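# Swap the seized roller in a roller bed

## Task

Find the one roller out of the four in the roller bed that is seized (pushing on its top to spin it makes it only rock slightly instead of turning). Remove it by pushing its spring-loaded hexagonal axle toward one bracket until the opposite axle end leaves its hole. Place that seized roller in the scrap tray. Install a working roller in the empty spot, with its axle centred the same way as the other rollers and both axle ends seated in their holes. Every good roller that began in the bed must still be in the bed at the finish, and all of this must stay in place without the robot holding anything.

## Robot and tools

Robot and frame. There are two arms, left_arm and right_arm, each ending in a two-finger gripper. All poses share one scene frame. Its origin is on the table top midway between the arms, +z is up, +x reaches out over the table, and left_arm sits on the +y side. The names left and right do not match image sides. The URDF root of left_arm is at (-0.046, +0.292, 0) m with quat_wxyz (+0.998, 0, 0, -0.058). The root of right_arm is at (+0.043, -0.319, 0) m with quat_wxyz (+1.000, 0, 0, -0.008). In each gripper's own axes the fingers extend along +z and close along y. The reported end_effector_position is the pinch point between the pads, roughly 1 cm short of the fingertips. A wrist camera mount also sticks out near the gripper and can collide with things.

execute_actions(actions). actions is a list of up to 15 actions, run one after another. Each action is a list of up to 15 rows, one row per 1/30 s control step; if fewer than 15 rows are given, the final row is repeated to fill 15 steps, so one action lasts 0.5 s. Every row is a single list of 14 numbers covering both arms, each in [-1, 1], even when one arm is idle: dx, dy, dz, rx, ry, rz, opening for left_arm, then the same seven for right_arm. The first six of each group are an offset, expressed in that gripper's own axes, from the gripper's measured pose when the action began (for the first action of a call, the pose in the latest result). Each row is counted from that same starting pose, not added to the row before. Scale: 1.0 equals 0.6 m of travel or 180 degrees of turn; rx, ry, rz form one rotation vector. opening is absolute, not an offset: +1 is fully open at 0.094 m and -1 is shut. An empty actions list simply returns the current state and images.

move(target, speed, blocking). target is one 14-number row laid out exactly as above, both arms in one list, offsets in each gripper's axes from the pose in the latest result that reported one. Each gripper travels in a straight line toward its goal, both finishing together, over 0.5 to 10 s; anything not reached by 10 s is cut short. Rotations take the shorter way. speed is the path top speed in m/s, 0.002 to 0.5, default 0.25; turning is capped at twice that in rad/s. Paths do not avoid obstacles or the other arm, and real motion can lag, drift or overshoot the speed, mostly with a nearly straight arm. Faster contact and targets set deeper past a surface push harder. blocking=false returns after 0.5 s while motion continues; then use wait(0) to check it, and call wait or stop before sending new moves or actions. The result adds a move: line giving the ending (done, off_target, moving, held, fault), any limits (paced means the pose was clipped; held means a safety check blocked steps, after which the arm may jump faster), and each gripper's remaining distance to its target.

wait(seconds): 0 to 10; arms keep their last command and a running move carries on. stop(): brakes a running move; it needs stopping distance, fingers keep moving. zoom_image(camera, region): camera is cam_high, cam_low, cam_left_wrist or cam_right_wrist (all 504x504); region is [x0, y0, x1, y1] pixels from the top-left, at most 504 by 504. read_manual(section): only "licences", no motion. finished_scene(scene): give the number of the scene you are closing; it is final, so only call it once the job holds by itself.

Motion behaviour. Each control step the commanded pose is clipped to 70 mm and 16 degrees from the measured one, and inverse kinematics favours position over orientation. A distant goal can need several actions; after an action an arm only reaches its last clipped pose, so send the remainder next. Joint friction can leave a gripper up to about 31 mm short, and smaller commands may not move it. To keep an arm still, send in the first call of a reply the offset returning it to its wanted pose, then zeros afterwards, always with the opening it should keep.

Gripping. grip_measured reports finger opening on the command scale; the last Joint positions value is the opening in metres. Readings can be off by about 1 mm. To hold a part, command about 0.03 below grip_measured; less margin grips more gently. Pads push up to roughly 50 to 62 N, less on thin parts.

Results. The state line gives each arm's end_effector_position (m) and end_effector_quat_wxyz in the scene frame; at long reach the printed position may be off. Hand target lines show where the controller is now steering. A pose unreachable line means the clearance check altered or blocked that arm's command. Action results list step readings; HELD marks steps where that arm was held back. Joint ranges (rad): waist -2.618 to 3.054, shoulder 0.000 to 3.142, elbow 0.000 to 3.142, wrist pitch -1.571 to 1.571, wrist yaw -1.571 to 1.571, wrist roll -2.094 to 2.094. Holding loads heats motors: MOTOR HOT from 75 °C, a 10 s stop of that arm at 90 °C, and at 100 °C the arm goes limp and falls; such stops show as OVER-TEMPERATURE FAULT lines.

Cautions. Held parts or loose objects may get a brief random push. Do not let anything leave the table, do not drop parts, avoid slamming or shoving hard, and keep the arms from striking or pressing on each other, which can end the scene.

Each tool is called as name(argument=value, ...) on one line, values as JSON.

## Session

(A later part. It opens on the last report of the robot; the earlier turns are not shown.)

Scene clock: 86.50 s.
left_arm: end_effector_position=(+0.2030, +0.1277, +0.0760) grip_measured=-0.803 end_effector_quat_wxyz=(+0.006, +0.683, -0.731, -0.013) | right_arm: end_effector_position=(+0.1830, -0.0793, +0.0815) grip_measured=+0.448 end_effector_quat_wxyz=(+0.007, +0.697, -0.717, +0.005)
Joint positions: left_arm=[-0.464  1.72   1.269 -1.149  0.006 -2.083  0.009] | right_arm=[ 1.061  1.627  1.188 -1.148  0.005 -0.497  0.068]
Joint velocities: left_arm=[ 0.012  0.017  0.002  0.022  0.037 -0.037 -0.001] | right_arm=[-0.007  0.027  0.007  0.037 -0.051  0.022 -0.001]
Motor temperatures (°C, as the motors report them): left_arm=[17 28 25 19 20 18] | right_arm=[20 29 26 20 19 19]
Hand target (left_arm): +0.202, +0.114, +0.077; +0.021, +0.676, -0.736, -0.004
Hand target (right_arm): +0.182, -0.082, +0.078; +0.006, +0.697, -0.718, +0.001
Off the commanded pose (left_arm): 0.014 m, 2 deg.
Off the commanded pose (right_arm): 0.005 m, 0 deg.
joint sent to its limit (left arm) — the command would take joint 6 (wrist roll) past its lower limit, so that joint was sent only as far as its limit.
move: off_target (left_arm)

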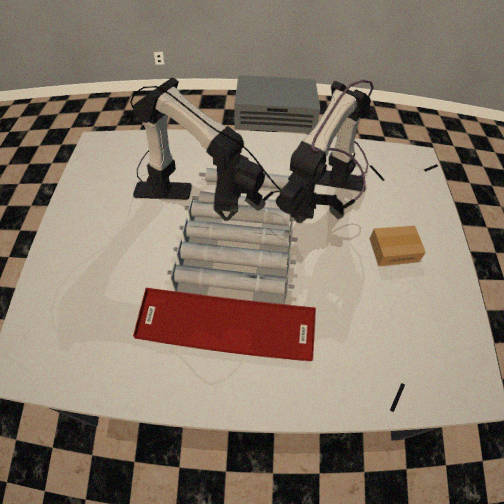

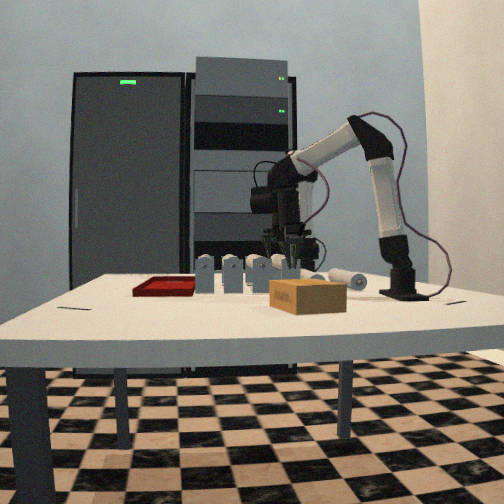

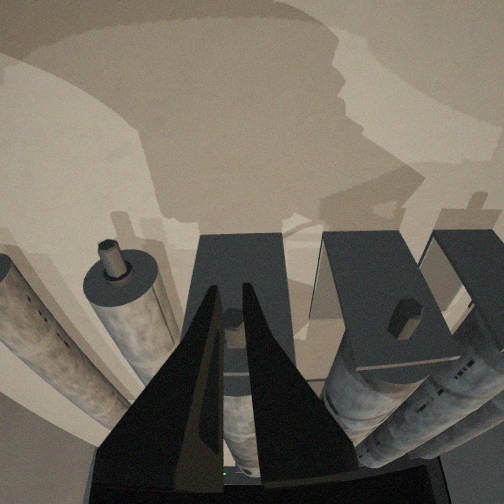

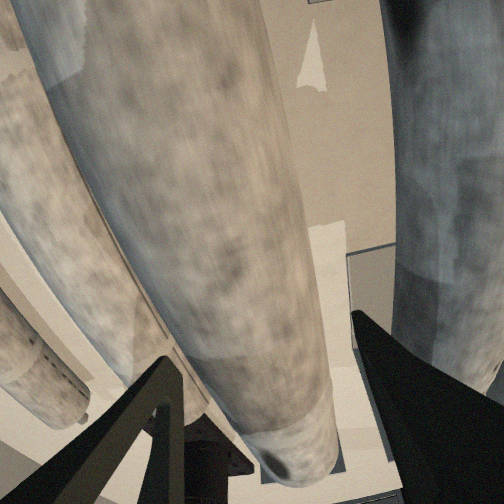

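move(target=[-0.02,0,0,0,0,0,0.45,0,0,-0.1,0,0,0,-0.3])

move(target=[0,0,-0.1,0,0,0.5,0.45,0.24,0.02,0,0,0,0,-0.3])

move(target=[0,0,0,0,0,0.48,0.45,0,0,0.11,0,0,0,-0.3])

Scene clock: 92.17 s.
left_arm: end_effector_position=(+0.2072, +0.1338, +0.0788) grip_measured=+0.449 end_effector_quat_wxyz=(+0.005, +0.683, -0.730, -0.009) | right_arm: end_effector_position=(+0.1852, -0.0750, +0.1423) grip_measured=-0.298 end_effector_quat_wxyz=(-0.004, +0.694, -0.720, +0.000)
Joint positions: left_arm=[-0.44   1.71   1.269 -1.149  0.005 -2.06   0.068] | right_arm=[ 1.061  1.605  1.408 -1.366  0.003 -0.489  0.033]
Joint velocities: left_arm=[-0.002 -0.002  0.012 -0.037 -0.051 -0.051 -0.001] | right_arm=[ 0.002  0.007 -0.007 -0.022 -0.022 -0.081 -0.   ]
Motor temperatures (°C, as the motors report them): left_arm=[17 28 25 18 20 18] | right_arm=[20 29 26 20 19 19]
Hand target (left_arm): +0.204, +0.140, +0.076; +0.006, +0.683, -0.731, -0.013
Hand target (right_arm): +0.183, -0.077, +0.142; +0.007, +0.697, -0.717, +0.005
Off the commanded pose (left_arm): 0.007 m, 1 deg.
Off the commanded pose (right_arm): 0.004 m, 1 deg.
move: done

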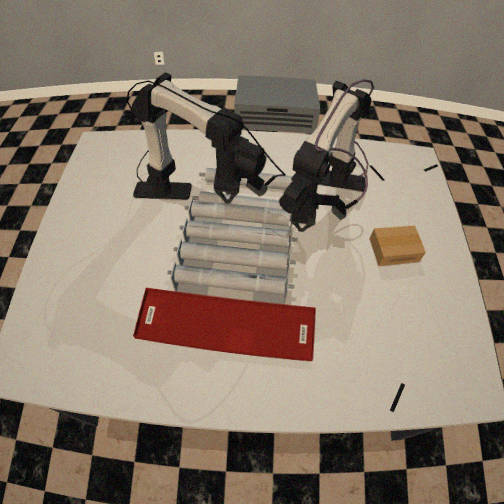

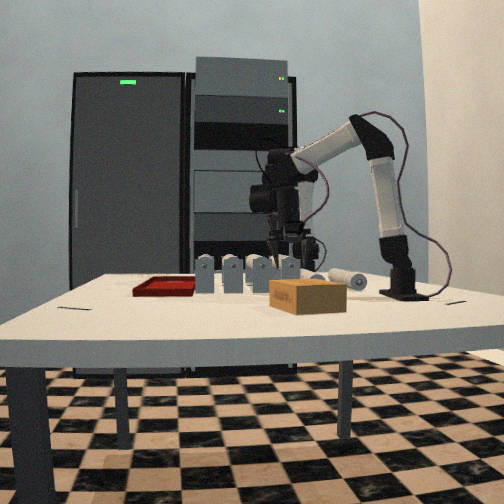

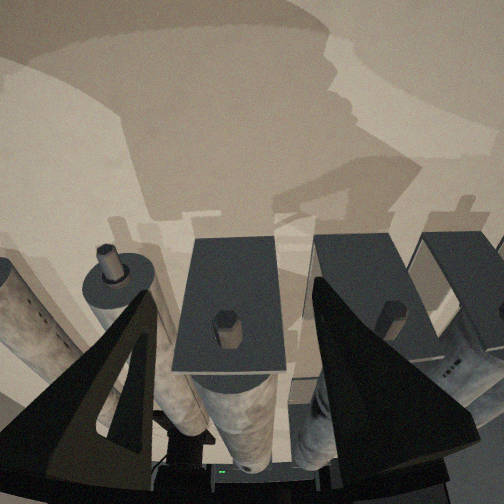

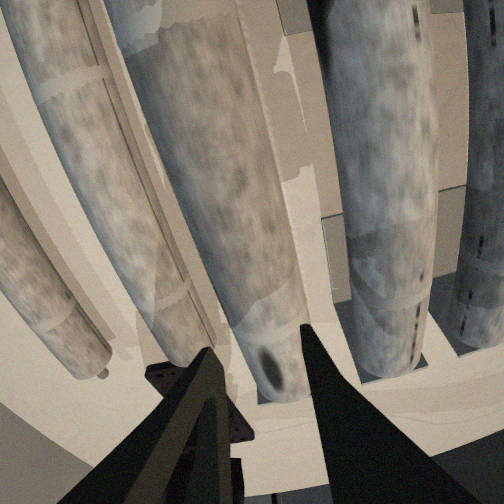

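Scene clock: 95.90 s.
left_arm: end_effector_position=(+0.2101, +0.1320, +0.1324) grip_measured=+0.449 end_effector_quat_wxyz=(-0.012, +0.026, +1.000, +0.005) | right_arm: end_effector_position=(+0.1791, -0.2104, +0.1469) grip_measured=-0.298 end_effector_quat_wxyz=(-0.022, +0.694, -0.720, +0.003)
Joint positions: left_arm=[-0.44   1.71   1.483 -1.37   0.005 -0.504  0.068] | right_arm=[ 0.692  1.159  1.067 -1.434  0.002 -0.859  0.033]
Joint velocities: left_arm=[ 0.002 -0.007 -0.002 -0.125 -0.022  0.051 -0.   ] | right_arm=[-0.007  0.007  0.007 -0.051  0.051 -0.066 -0.   ]
Motor temperatures (°C, as the motors report them): left_arm=[17 28 25 18 20 18] | right_arm=[20 29 26 20 19 19]
Hand target (left_arm): +0.209, +0.132, +0.139; -0.009, +0.034, +0.999, +0.003
Hand target (right_arm): +0.171, -0.217, +0.142; -0.007, +0.694, -0.720, -0.001
Off the commanded pose (left_arm): 0.007 m, 1 deg.
Off the commanded pose (right_arm): 0.015 m, 2 deg.
move: off_target (right_arm)

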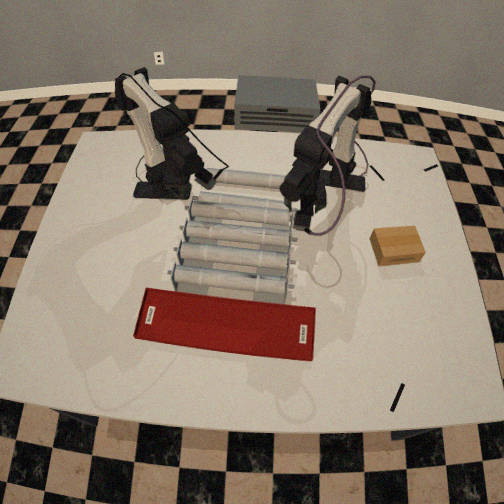

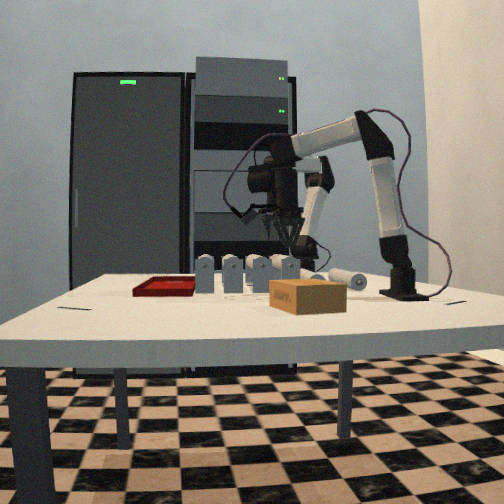

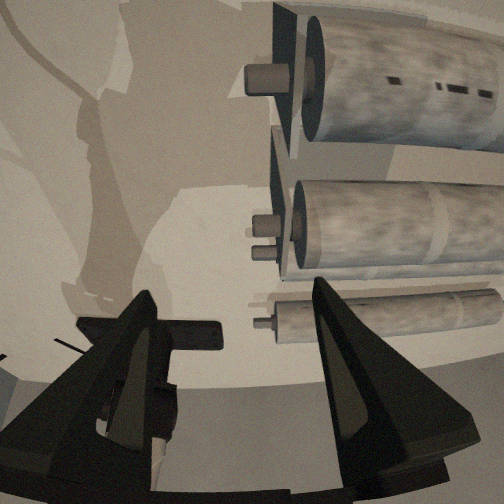

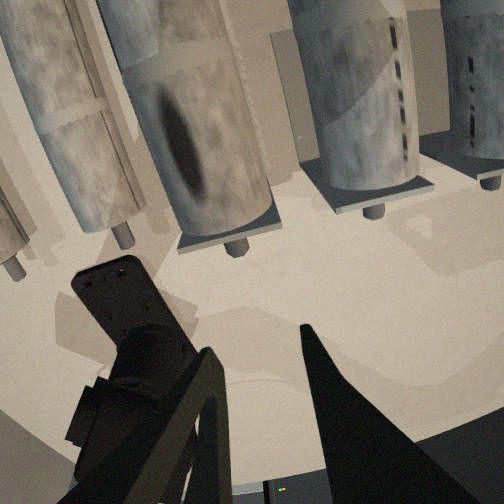

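Scene clock: 99.50 s.
left_arm: end_effector_position=(+0.2101, +0.1320, +0.1324) grip_measured=+0.449 end_effector_quat_wxyz=(-0.012, +0.698, +0.716, -0.005) | right_arm: end_effector_position=(+0.1830, -0.2072, +0.0883) grip_measured=-0.298 end_effector_quat_wxyz=(-0.029, +0.694, -0.720, +0.004)
Joint positions: left_arm=[-0.44   1.71   1.483 -1.37   0.005  0.99   0.068] | right_arm=[ 0.692  1.159  0.833 -1.187  0.002 -0.859  0.033]
Joint velocities: left_arm=[ 0.017 -0.007 -0.002  0.007  0.066 -0.007 -0.   ] | right_arm=[ 0.012 -0.017 -0.017  0.022 -0.022  0.007 -0.001]
Motor temperatures (°C, as the motors report them): left_arm=[17 28 26 18 20 18] | right_arm=[20 28 25 20 19 19]
Hand target (left_arm): +0.210, +0.132, +0.132; -0.012, +0.703, +0.711, -0.005
Hand target (right_arm): +0.181, -0.210, +0.081; -0.022, +0.694, -0.720, +0.003
Off the commanded pose (left_arm): 0.000 m, 1 deg.
Off the commanded pose (right_arm): 0.008 m, 1 deg.
move: done

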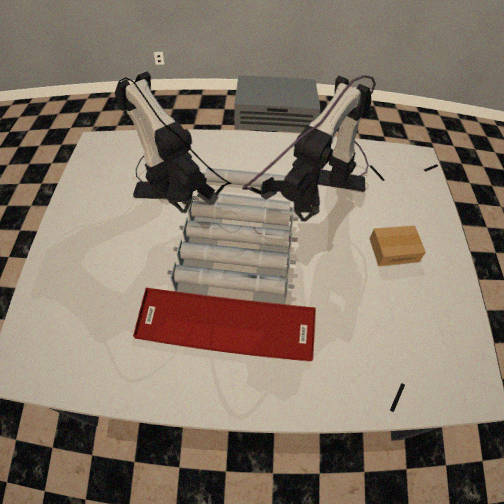

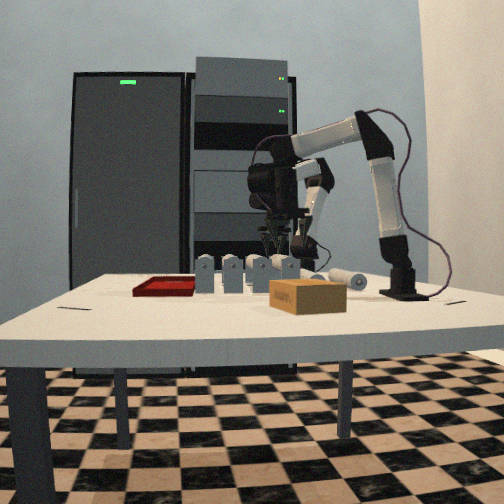

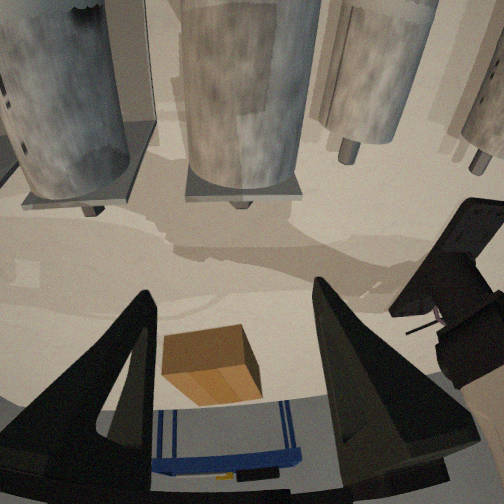

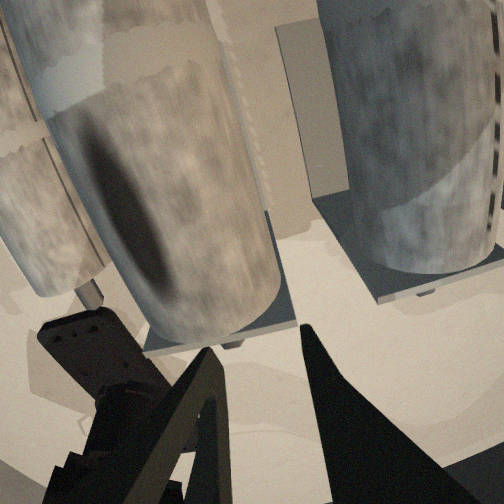

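move(target=[-0.12,-0.022,0,0,0,0,0.45,0.01,0.035,0.035,0,0,0,-0.3], speed=0.06)

move(target=[0,0,0.1,0,0,0,0.45,-0.07,0,0,0,0,0,-0.3], speed=0.03)

move(target=[0,0,0,0,0,0,-0.1,0,0,0,0,0,0,-1])

move(target=[0,0,0,0,0,0,-0.1,0.06,0.005,0,0,0,0,-1], speed=0.03)

zoom_image(camera="cam_high", region=[120,140,340,360])

Scene clock: 105.90 s.
left_arm: end_effector_position=(+0.2016, +0.0618, +0.1352) grip_measured=+0.449 end_effector_quat_wxyz=(+0.001, +0.701, +0.714, -0.003) | right_arm: end_effector_position=(+0.1651, -0.2116, +0.0705) grip_measured=-0.298 end_effector_quat_wxyz=(-0.025, +0.694, -0.720, +0.002)
Joint positions: left_arm=[-0.63   1.824  1.631 -1.376  0.005  0.806  0.068] | right_arm=[ 0.739  1.103  0.732 -1.15   0.002 -0.811  0.033]
Joint velocities: left_arm=[ 0.012  0.002  0.012 -0.022  0.051 -0.066 -0.001] | right_arm=[-0.017 -0.007  0.007 -0.066 -0.022  0.007  0.   ]
Motor temperatures (°C, as the motors report them): left_arm=[17 29 26 18 20 18] | right_arm=[20 26 25 20 19 19]
Hand target (left_arm): +0.198, +0.059, +0.131; -0.013, +0.698, +0.716, -0.007
Hand target (right_arm): +0.163, -0.213, +0.066; -0.028, +0.694, -0.719, +0.004
Off the commanded pose (left_arm): 0.005 m, 2 deg.
Off the commanded pose (right_arm): 0.005 m, 0 deg.
move: done

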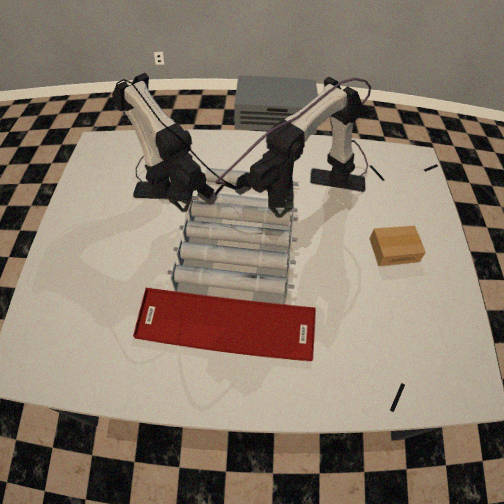

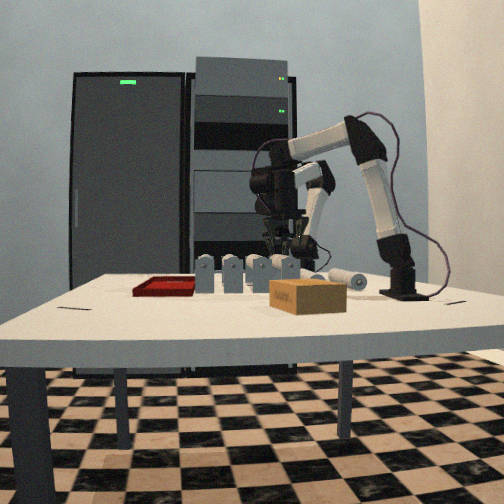

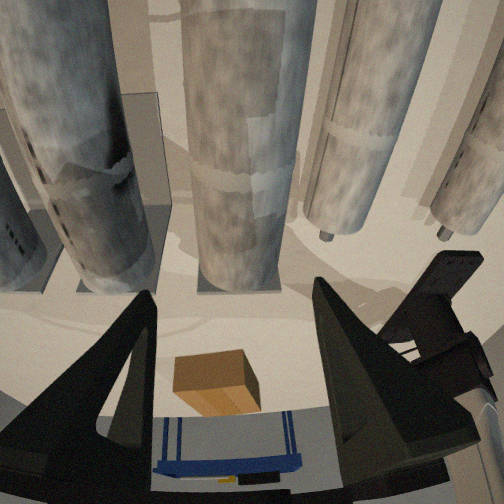

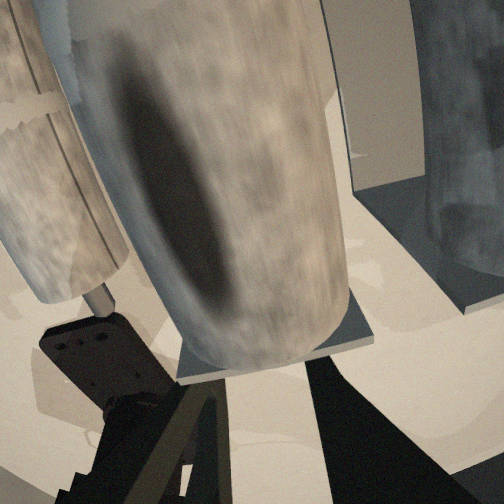

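Scene clock: 108.27 s.
left_arm: end_effector_position=(+0.2036, +0.0599, +0.0847) grip_measured=+0.449 end_effector_quat_wxyz=(+0.012, +0.701, +0.714, -0.002) | right_arm: end_effector_position=(+0.1623, -0.2110, +0.0716) grip_measured=-0.298 end_effector_quat_wxyz=(+0.022, +0.683, -0.727, +0.059)
Joint positions: left_arm=[-0.63   1.824  1.43  -1.152  0.005  0.806  0.068] | right_arm=[ 0.872  1.206  0.79  -1.211  0.113 -0.648  0.033]
Joint velocities: left_arm=[-0.007 -0.012 -0.007  0.081  0.037  0.007 -0.   ] | right_arm=[ 0.017 -0.012 -0.007  0.051  0.037  0.007 -0.   ]
Motor temperatures (°C, as the motors report them): left_arm=[17 29 26 18 20 18] | right_arm=[20 26 25 21 19 19]
Hand target (left_arm): +0.201, +0.063, +0.075; +0.001, +0.701, +0.714, -0.003
Hand target (right_arm): +0.165, -0.174, +0.076; -0.023, +0.696, -0.718, +0.003
Off the commanded pose (left_arm): 0.010 m, 1 deg.
Off the commanded pose (right_arm): 0.042 m, 9 deg.
move: off_target (right_arm)

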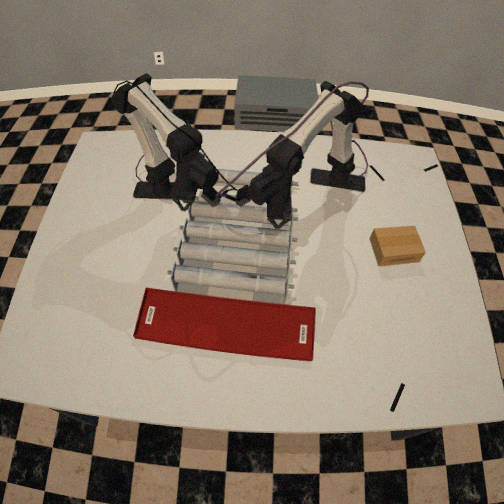

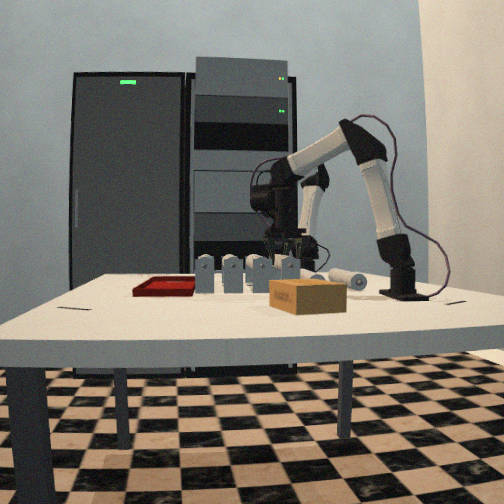

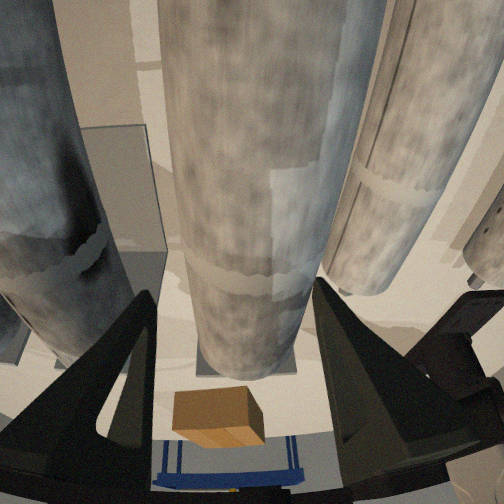

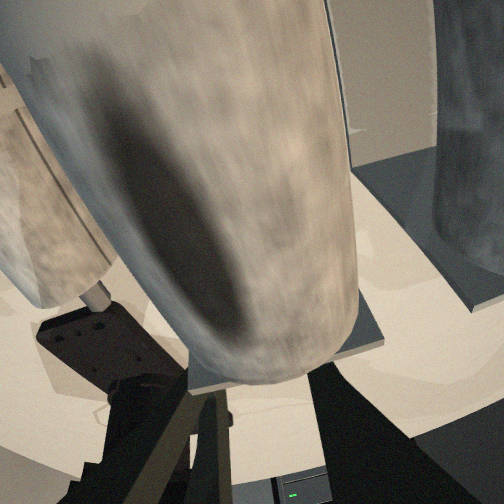

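Scene clock: 108.77 s.
left_arm: end_effector_position=(+0.1972, +0.0598, +0.0846) grip_measured=+0.003 end_effector_quat_wxyz=(+0.003, +0.702, +0.712, -0.012) | right_arm: end_effector_position=(+0.1713, -0.2131, +0.0724) grip_measured=-0.785 end_effector_quat_wxyz=(+0.011, +0.680, -0.728, +0.080)
Joint positions: left_arm=[-0.633  1.824  1.43  -1.171  0.024  0.807  0.047] | right_arm=[ 0.868  1.206  0.79  -1.193  0.156 -0.648  0.01 ]
Joint velocities: left_arm=[-0.007 -0.007 -0.002 -0.037  0.051 -0.022 -0.   ] | right_arm=[-0.007 -0.002  0.007 -0.022 -0.022  0.007 -0.   ]
Motor temperatures (°C, as the motors report them): left_arm=[17 29 26 18 20 18] | right_arm=[20 26 25 21 19 19]
Hand target (left_arm): +0.204, +0.060, +0.085; +0.012, +0.700, +0.714, -0.002
Hand target (right_arm): +0.162, -0.211, +0.072; +0.022, +0.683, -0.728, +0.059
Off the commanded pose (left_arm): 0.006 m, 2 deg.
Off the commanded pose (right_arm): 0.009 m, 3 deg.
move: off_target (right_arm)

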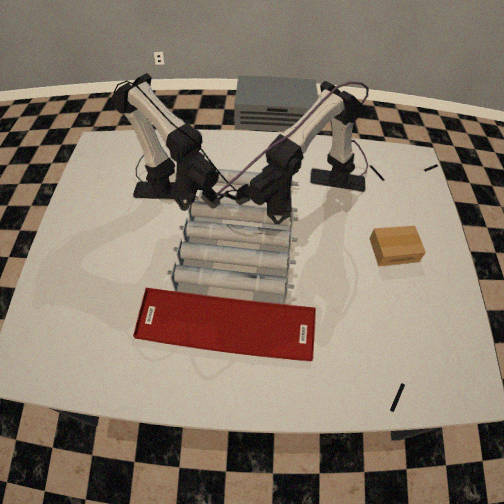

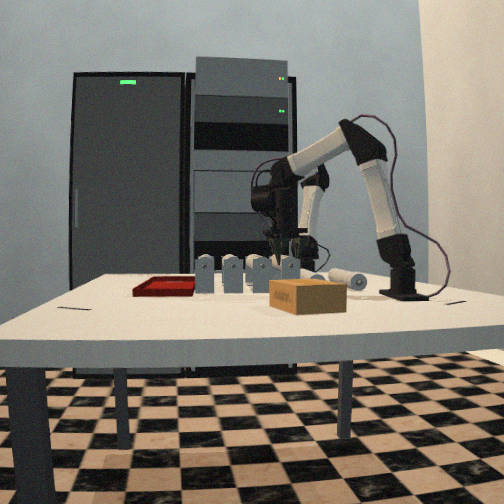

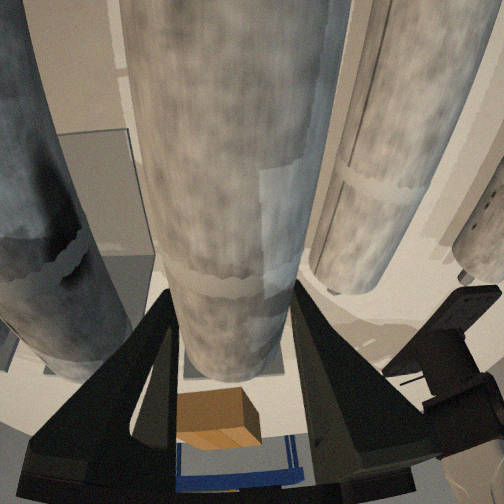

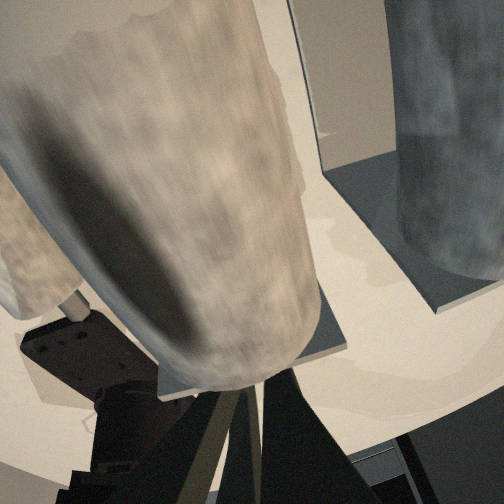

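Scene clock: 110.20 s.
left_arm: end_effector_position=(+0.1970, +0.0595, +0.0846) grip_measured=+0.003 end_effector_quat_wxyz=(+0.004, +0.702, +0.712, -0.013) | right_arm: end_effector_position=(+0.1726, -0.2149, +0.0733) grip_measured=-0.785 end_effector_quat_wxyz=(-0.027, +0.685, -0.728, +0.035)
Joint positions: left_arm=[-0.633  1.824  1.43  -1.17   0.027  0.807  0.047] | right_arm=[ 0.764  1.111  0.745 -1.151  0.069 -0.764  0.01 ]
Joint velocities: left_arm=[-0.007  0.002  0.002 -0.007  0.007 -0.066  0.   ] | right_arm=[ 0.012  0.012  0.007  0.022  0.007 -0.022  0.001]
Motor temperatures (°C, as the motors report them): left_arm=[17 29 26 18 20 18] | right_arm=[20 26 25 20 20 19]
Hand target (left_arm): +0.197, +0.060, +0.085; +0.003, +0.702, +0.712, -0.012
Hand target (right_arm): +0.167, -0.245, +0.076; +0.011, +0.682, -0.727, +0.078
Off the commanded pose (left_arm): 0.000 m, 0 deg.
Off the commanded pose (right_arm): 0.034 m, 7 deg.
move: off_target (right_arm)

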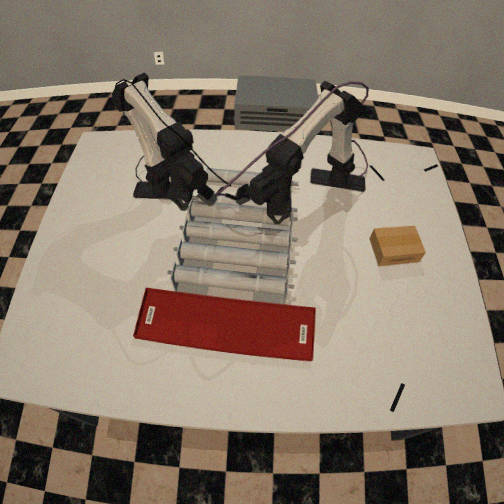

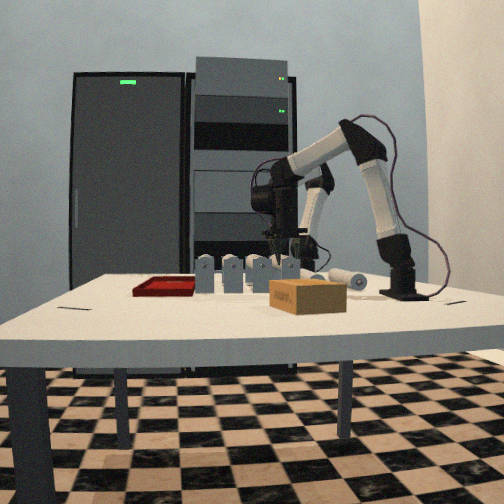

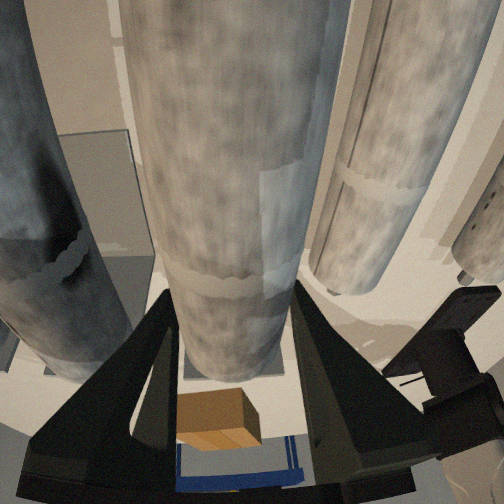

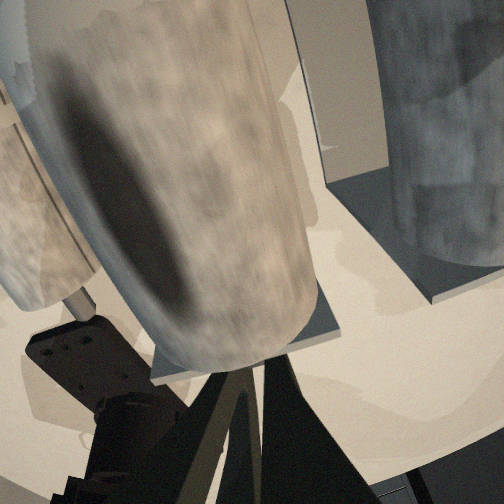

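Region (120, 140, 340, 360) of cam_high's 504x504 image, scaled by 2.291, with more detail than that image has.

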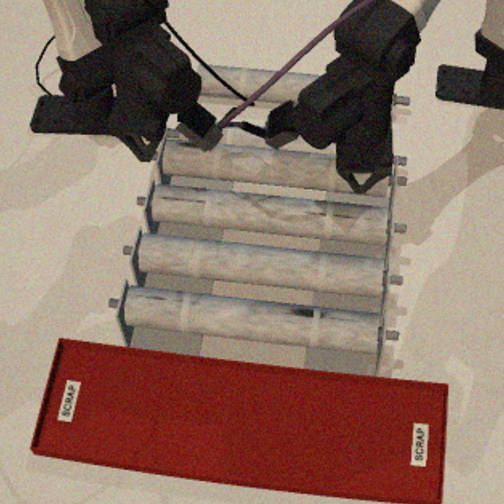

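Needs more force; pull harder.

move(target=[0,0,0,0,0,0,-0.1,0.16,0.01,0,0,0,0,-1], speed=0.04)

zoom_image(camera="cam_high", region=[120,140,340,360])

Scene clock: 115.80 s.
left_arm: end_effector_position=(+0.1971, +0.0615, +0.0846) grip_measured=+0.003 end_effector_quat_wxyz=(+0.001, +0.702, +0.712, -0.010) | right_arm: end_effector_position=(+0.1675, -0.3067, +0.0727) grip_measured=-0.980 end_effector_quat_wxyz=(-0.034, +0.684, -0.728, +0.033)
Joint positions: left_arm=[-0.632  1.824  1.43  -1.176  0.019  0.807  0.047] | right_arm=[ 0.134  0.873  0.639 -1.243  0.012 -1.391  0.001]
Joint velocities: left_arm=[-0.002 -0.027 -0.012 -0.022 -0.066  0.051 -0.   ] | right_arm=[ 0.012  0.002 -0.012  0.007  0.007 -0.081  0.   ]
Motor temperatures (°C, as the motors report them): left_arm=[17 30 26 18 20 18] | right_arm=[20 25 26 20 20 19]
Hand target (left_arm): +0.197, +0.059, +0.085; +0.004, +0.702, +0.712, -0.013
Hand target (right_arm): +0.164, -0.309, +0.074; -0.031, +0.684, -0.728, +0.035
Off the commanded pose (left_arm): 0.002 m, 1 deg.
Off the commanded pose (right_arm): 0.008 m, 1 deg.
move: done

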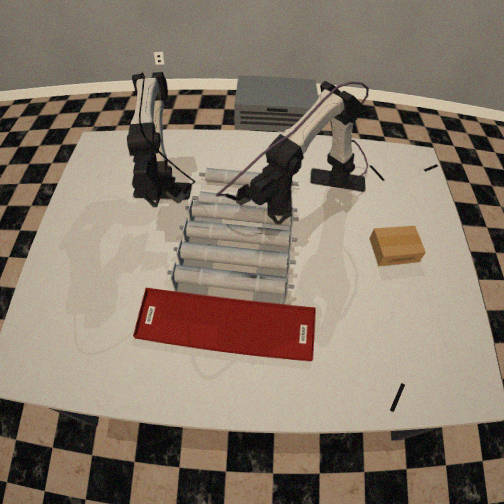

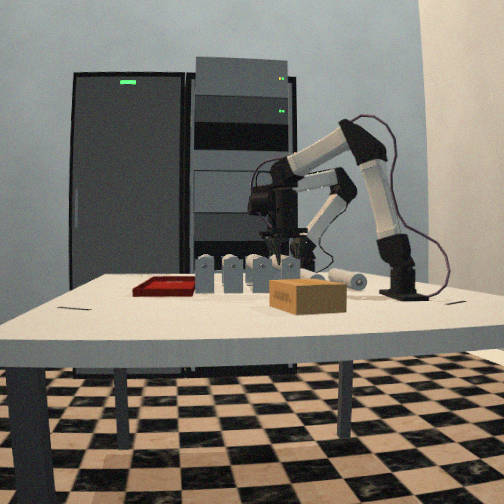

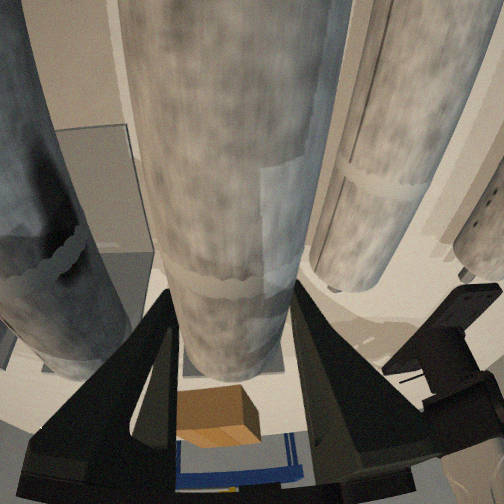

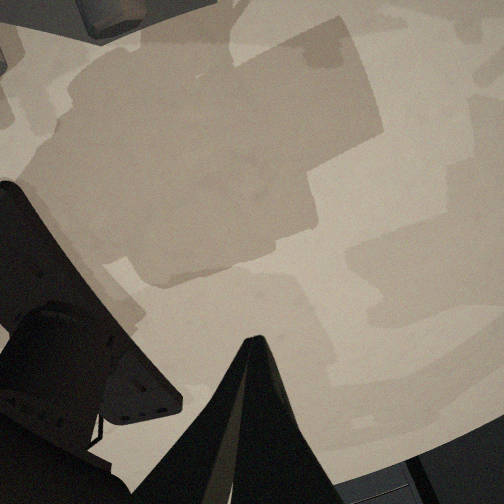

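Region (120, 140, 340, 360) of cam_high's 504x504 image, scaled by 2.291, with more detail than that image has.

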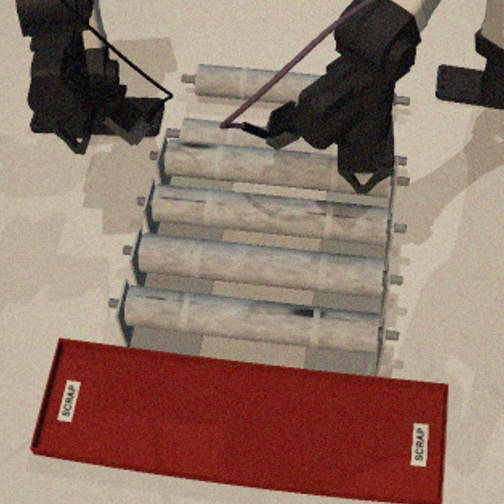

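move(target=[0,0,0,0,0,0,-0.1,-0.165,0.005,0,0,0,0,-0.3], speed=0.06)

move(target=[0,0,0,0,0,0,-0.1,0,0,0,0,0,0,-1])

move(target=[0,0,0,0,0,0,-0.1,0.095,0.005,0,0,0,0,-1], speed=0.03)

zoom_image(camera="cam_high", region=[120,140,340,360])

Scene clock: 121.93 s.
left_arm: end_effector_position=(+0.1971, +0.0615, +0.0846) grip_measured=+0.003 end_effector_quat_wxyz=(+0.001, +0.702, +0.712, -0.010) | right_arm: end_effector_position=(+0.1617, -0.2168, +0.0689) grip_measured=-0.302 end_effector_quat_wxyz=(-0.019, +0.685, -0.728, +0.033)
Joint positions: left_arm=[-0.632  1.824  1.43  -1.176  0.019  0.807  0.047] | right_arm=[ 0.8    1.091  0.718 -1.162  0.067 -0.726  0.033]
Joint velocities: left_arm=[-0.032  0.012 -0.032 -0.037  0.022 -0.022 -0.   ] | right_arm=[ 0.007 -0.002 -0.007  0.022  0.022  0.022 -0.   ]
Motor temperatures (°C, as the motors report them): left_arm=[17 30 26 18 20 18] | right_arm=[20 24 26 20 20 19]
Hand target (left_arm): +0.197, +0.062, +0.085; +0.001, +0.702, +0.712, -0.010
Hand target (right_arm): +0.167, -0.209, +0.071; -0.029, +0.684, -0.728, +0.033
Off the commanded pose (left_arm): 0.000 m, 0 deg.
Off the commanded pose (right_arm): 0.013 m, 2 deg.
move: off_target (right_arm)

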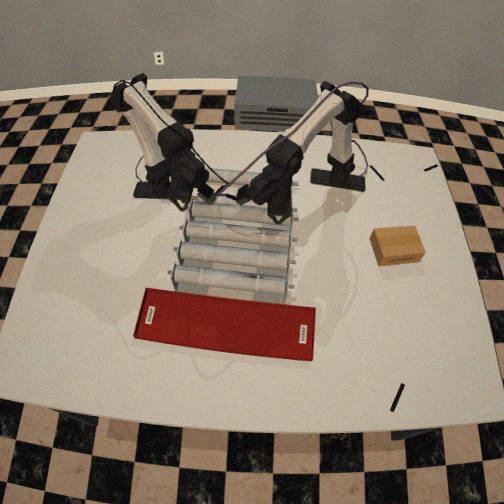

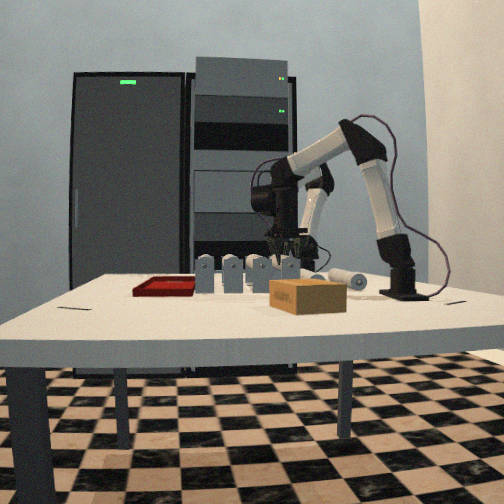

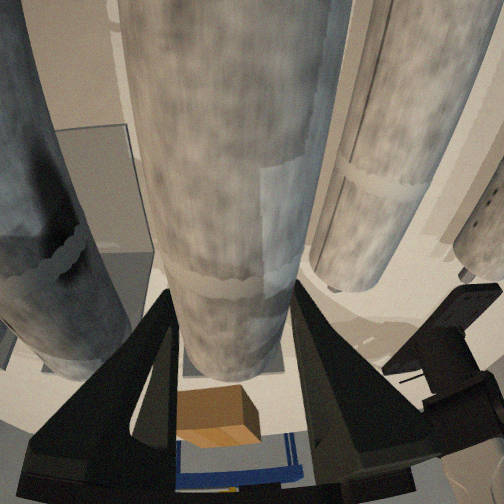

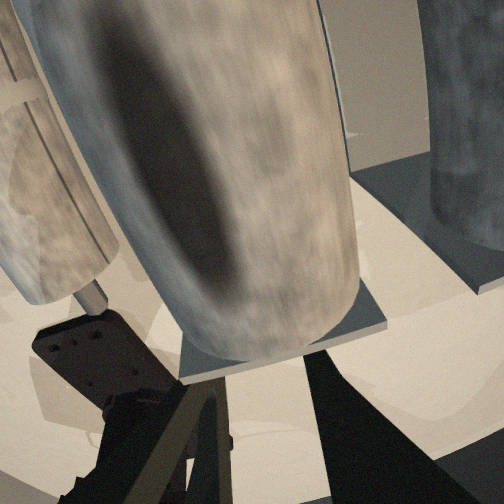

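Scene clock: 122.43 s.
left_arm: end_effector_position=(+0.1971, +0.0616, +0.0846) grip_measured=+0.003 end_effector_quat_wxyz=(+0.001, +0.702, +0.712, -0.010) | right_arm: end_effector_position=(+0.1672, -0.2199, +0.0694) grip_measured=-0.980 end_effector_quat_wxyz=(-0.023, +0.681, -0.730, +0.048)
Joint positions: left_arm=[-0.632  1.824  1.43  -1.176  0.019  0.807  0.047] | right_arm=[ 0.795  1.091  0.718 -1.155  0.097 -0.725  0.001]
Joint velocities: left_arm=[-0.002 -0.007 -0.012  0.022  0.066  0.066 -0.001] | right_arm=[-0.012  0.002  0.017  0.037  0.022 -0.11  -0.   ]
Motor temperatures (°C, as the motors report them): left_arm=[17 30 26 18 20 18] | right_arm=[20 24 26 20 20 19]
Hand target (left_arm): +0.197, +0.062, +0.085; +0.001, +0.702, +0.712, -0.010
Hand target (right_arm): +0.162, -0.217, +0.069; -0.019, +0.685, -0.728, +0.033
Off the commanded pose (left_arm): 0.000 m, 0 deg.
Off the commanded pose (right_arm): 0.006 m, 2 deg.
move: done

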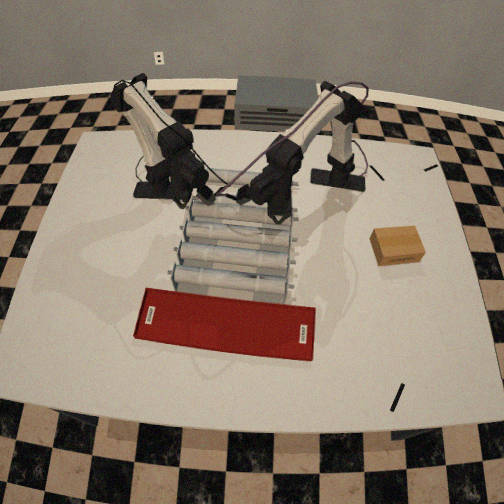

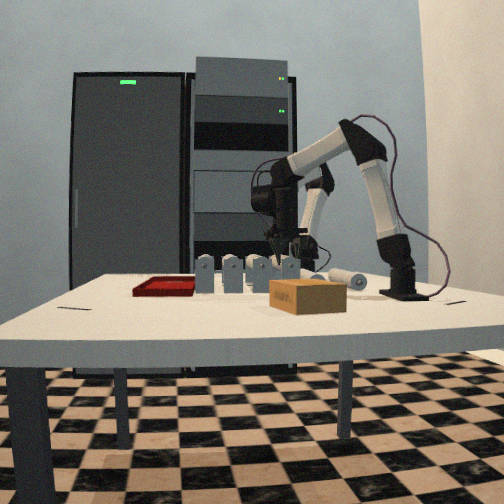

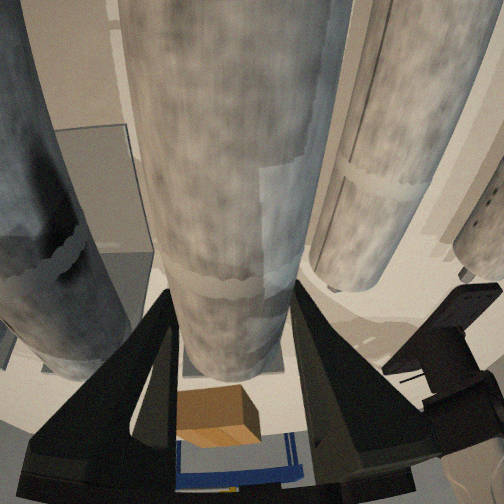

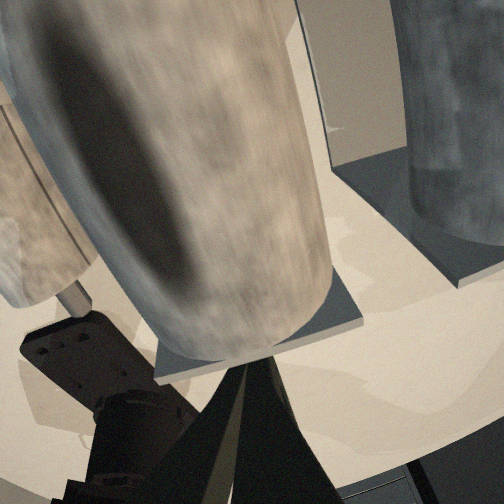

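Scene clock: 124.73 s.
left_arm: end_effector_position=(+0.1971, +0.0616, +0.0846) grip_measured=+0.003 end_effector_quat_wxyz=(+0.001, +0.702, +0.712, -0.010) | right_arm: end_effector_position=(+0.1718, -0.2708, +0.0774) grip_measured=-0.980 end_effector_quat_wxyz=(-0.039, +0.680, -0.731, +0.055)
Joint positions: left_arm=[-0.632  1.824  1.43  -1.176  0.019  0.807  0.047] | right_arm=[ 0.48   0.916  0.669 -1.219  0.083 -1.039  0.001]
Joint velocities: left_arm=[ 0.007  0.002 -0.002 -0.037 -0.007 -0.022 -0.002] | right_arm=[ 0.007  0.007 -0.012  0.007 -0.022 -0.081  0.001]
Motor temperatures (°C, as the motors report them): left_arm=[17 30 26 18 20 18] | right_arm=[20 24 26 20 20 19]
Hand target (left_arm): +0.197, +0.062, +0.085; +0.001, +0.702, +0.712, -0.010
Hand target (right_arm): +0.162, -0.275, +0.071; -0.025, +0.681, -0.730, +0.048
Off the commanded pose (left_arm): 0.000 m, 0 deg.
Off the commanded pose (right_arm): 0.014 m, 2 deg.
move: off_target (right_arm)

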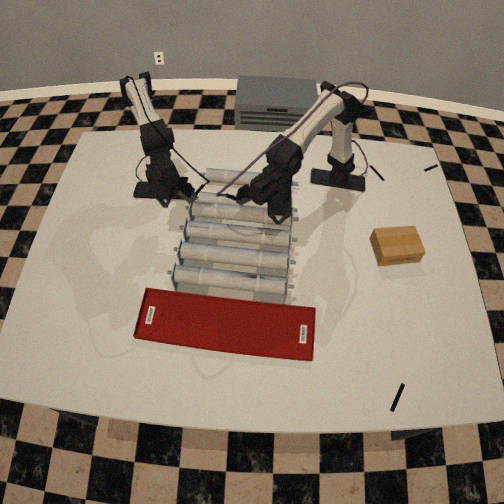

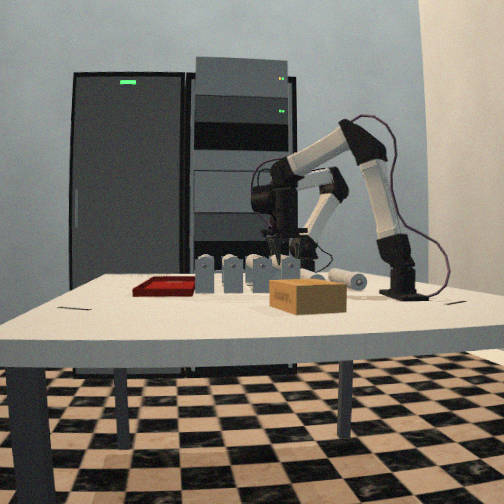

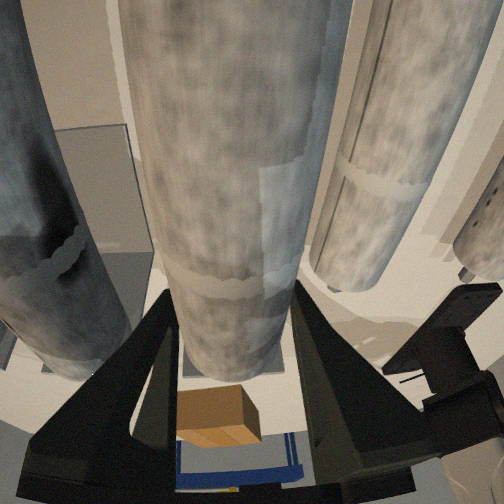

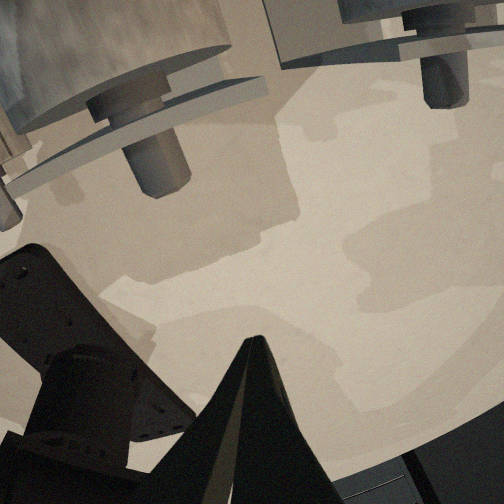

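Region (120, 140, 340, 360) of cam_high's 504x504 image, scaled by 2.291, with more detail than that image has.

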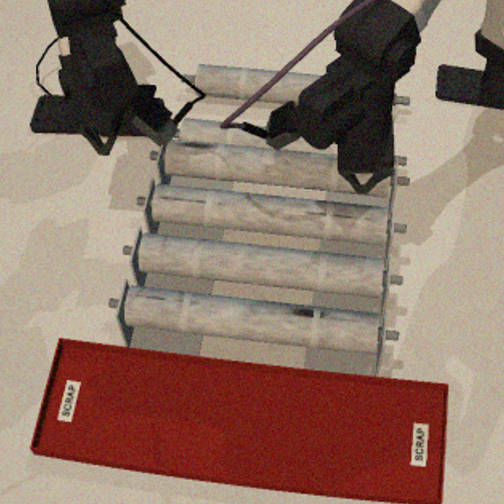

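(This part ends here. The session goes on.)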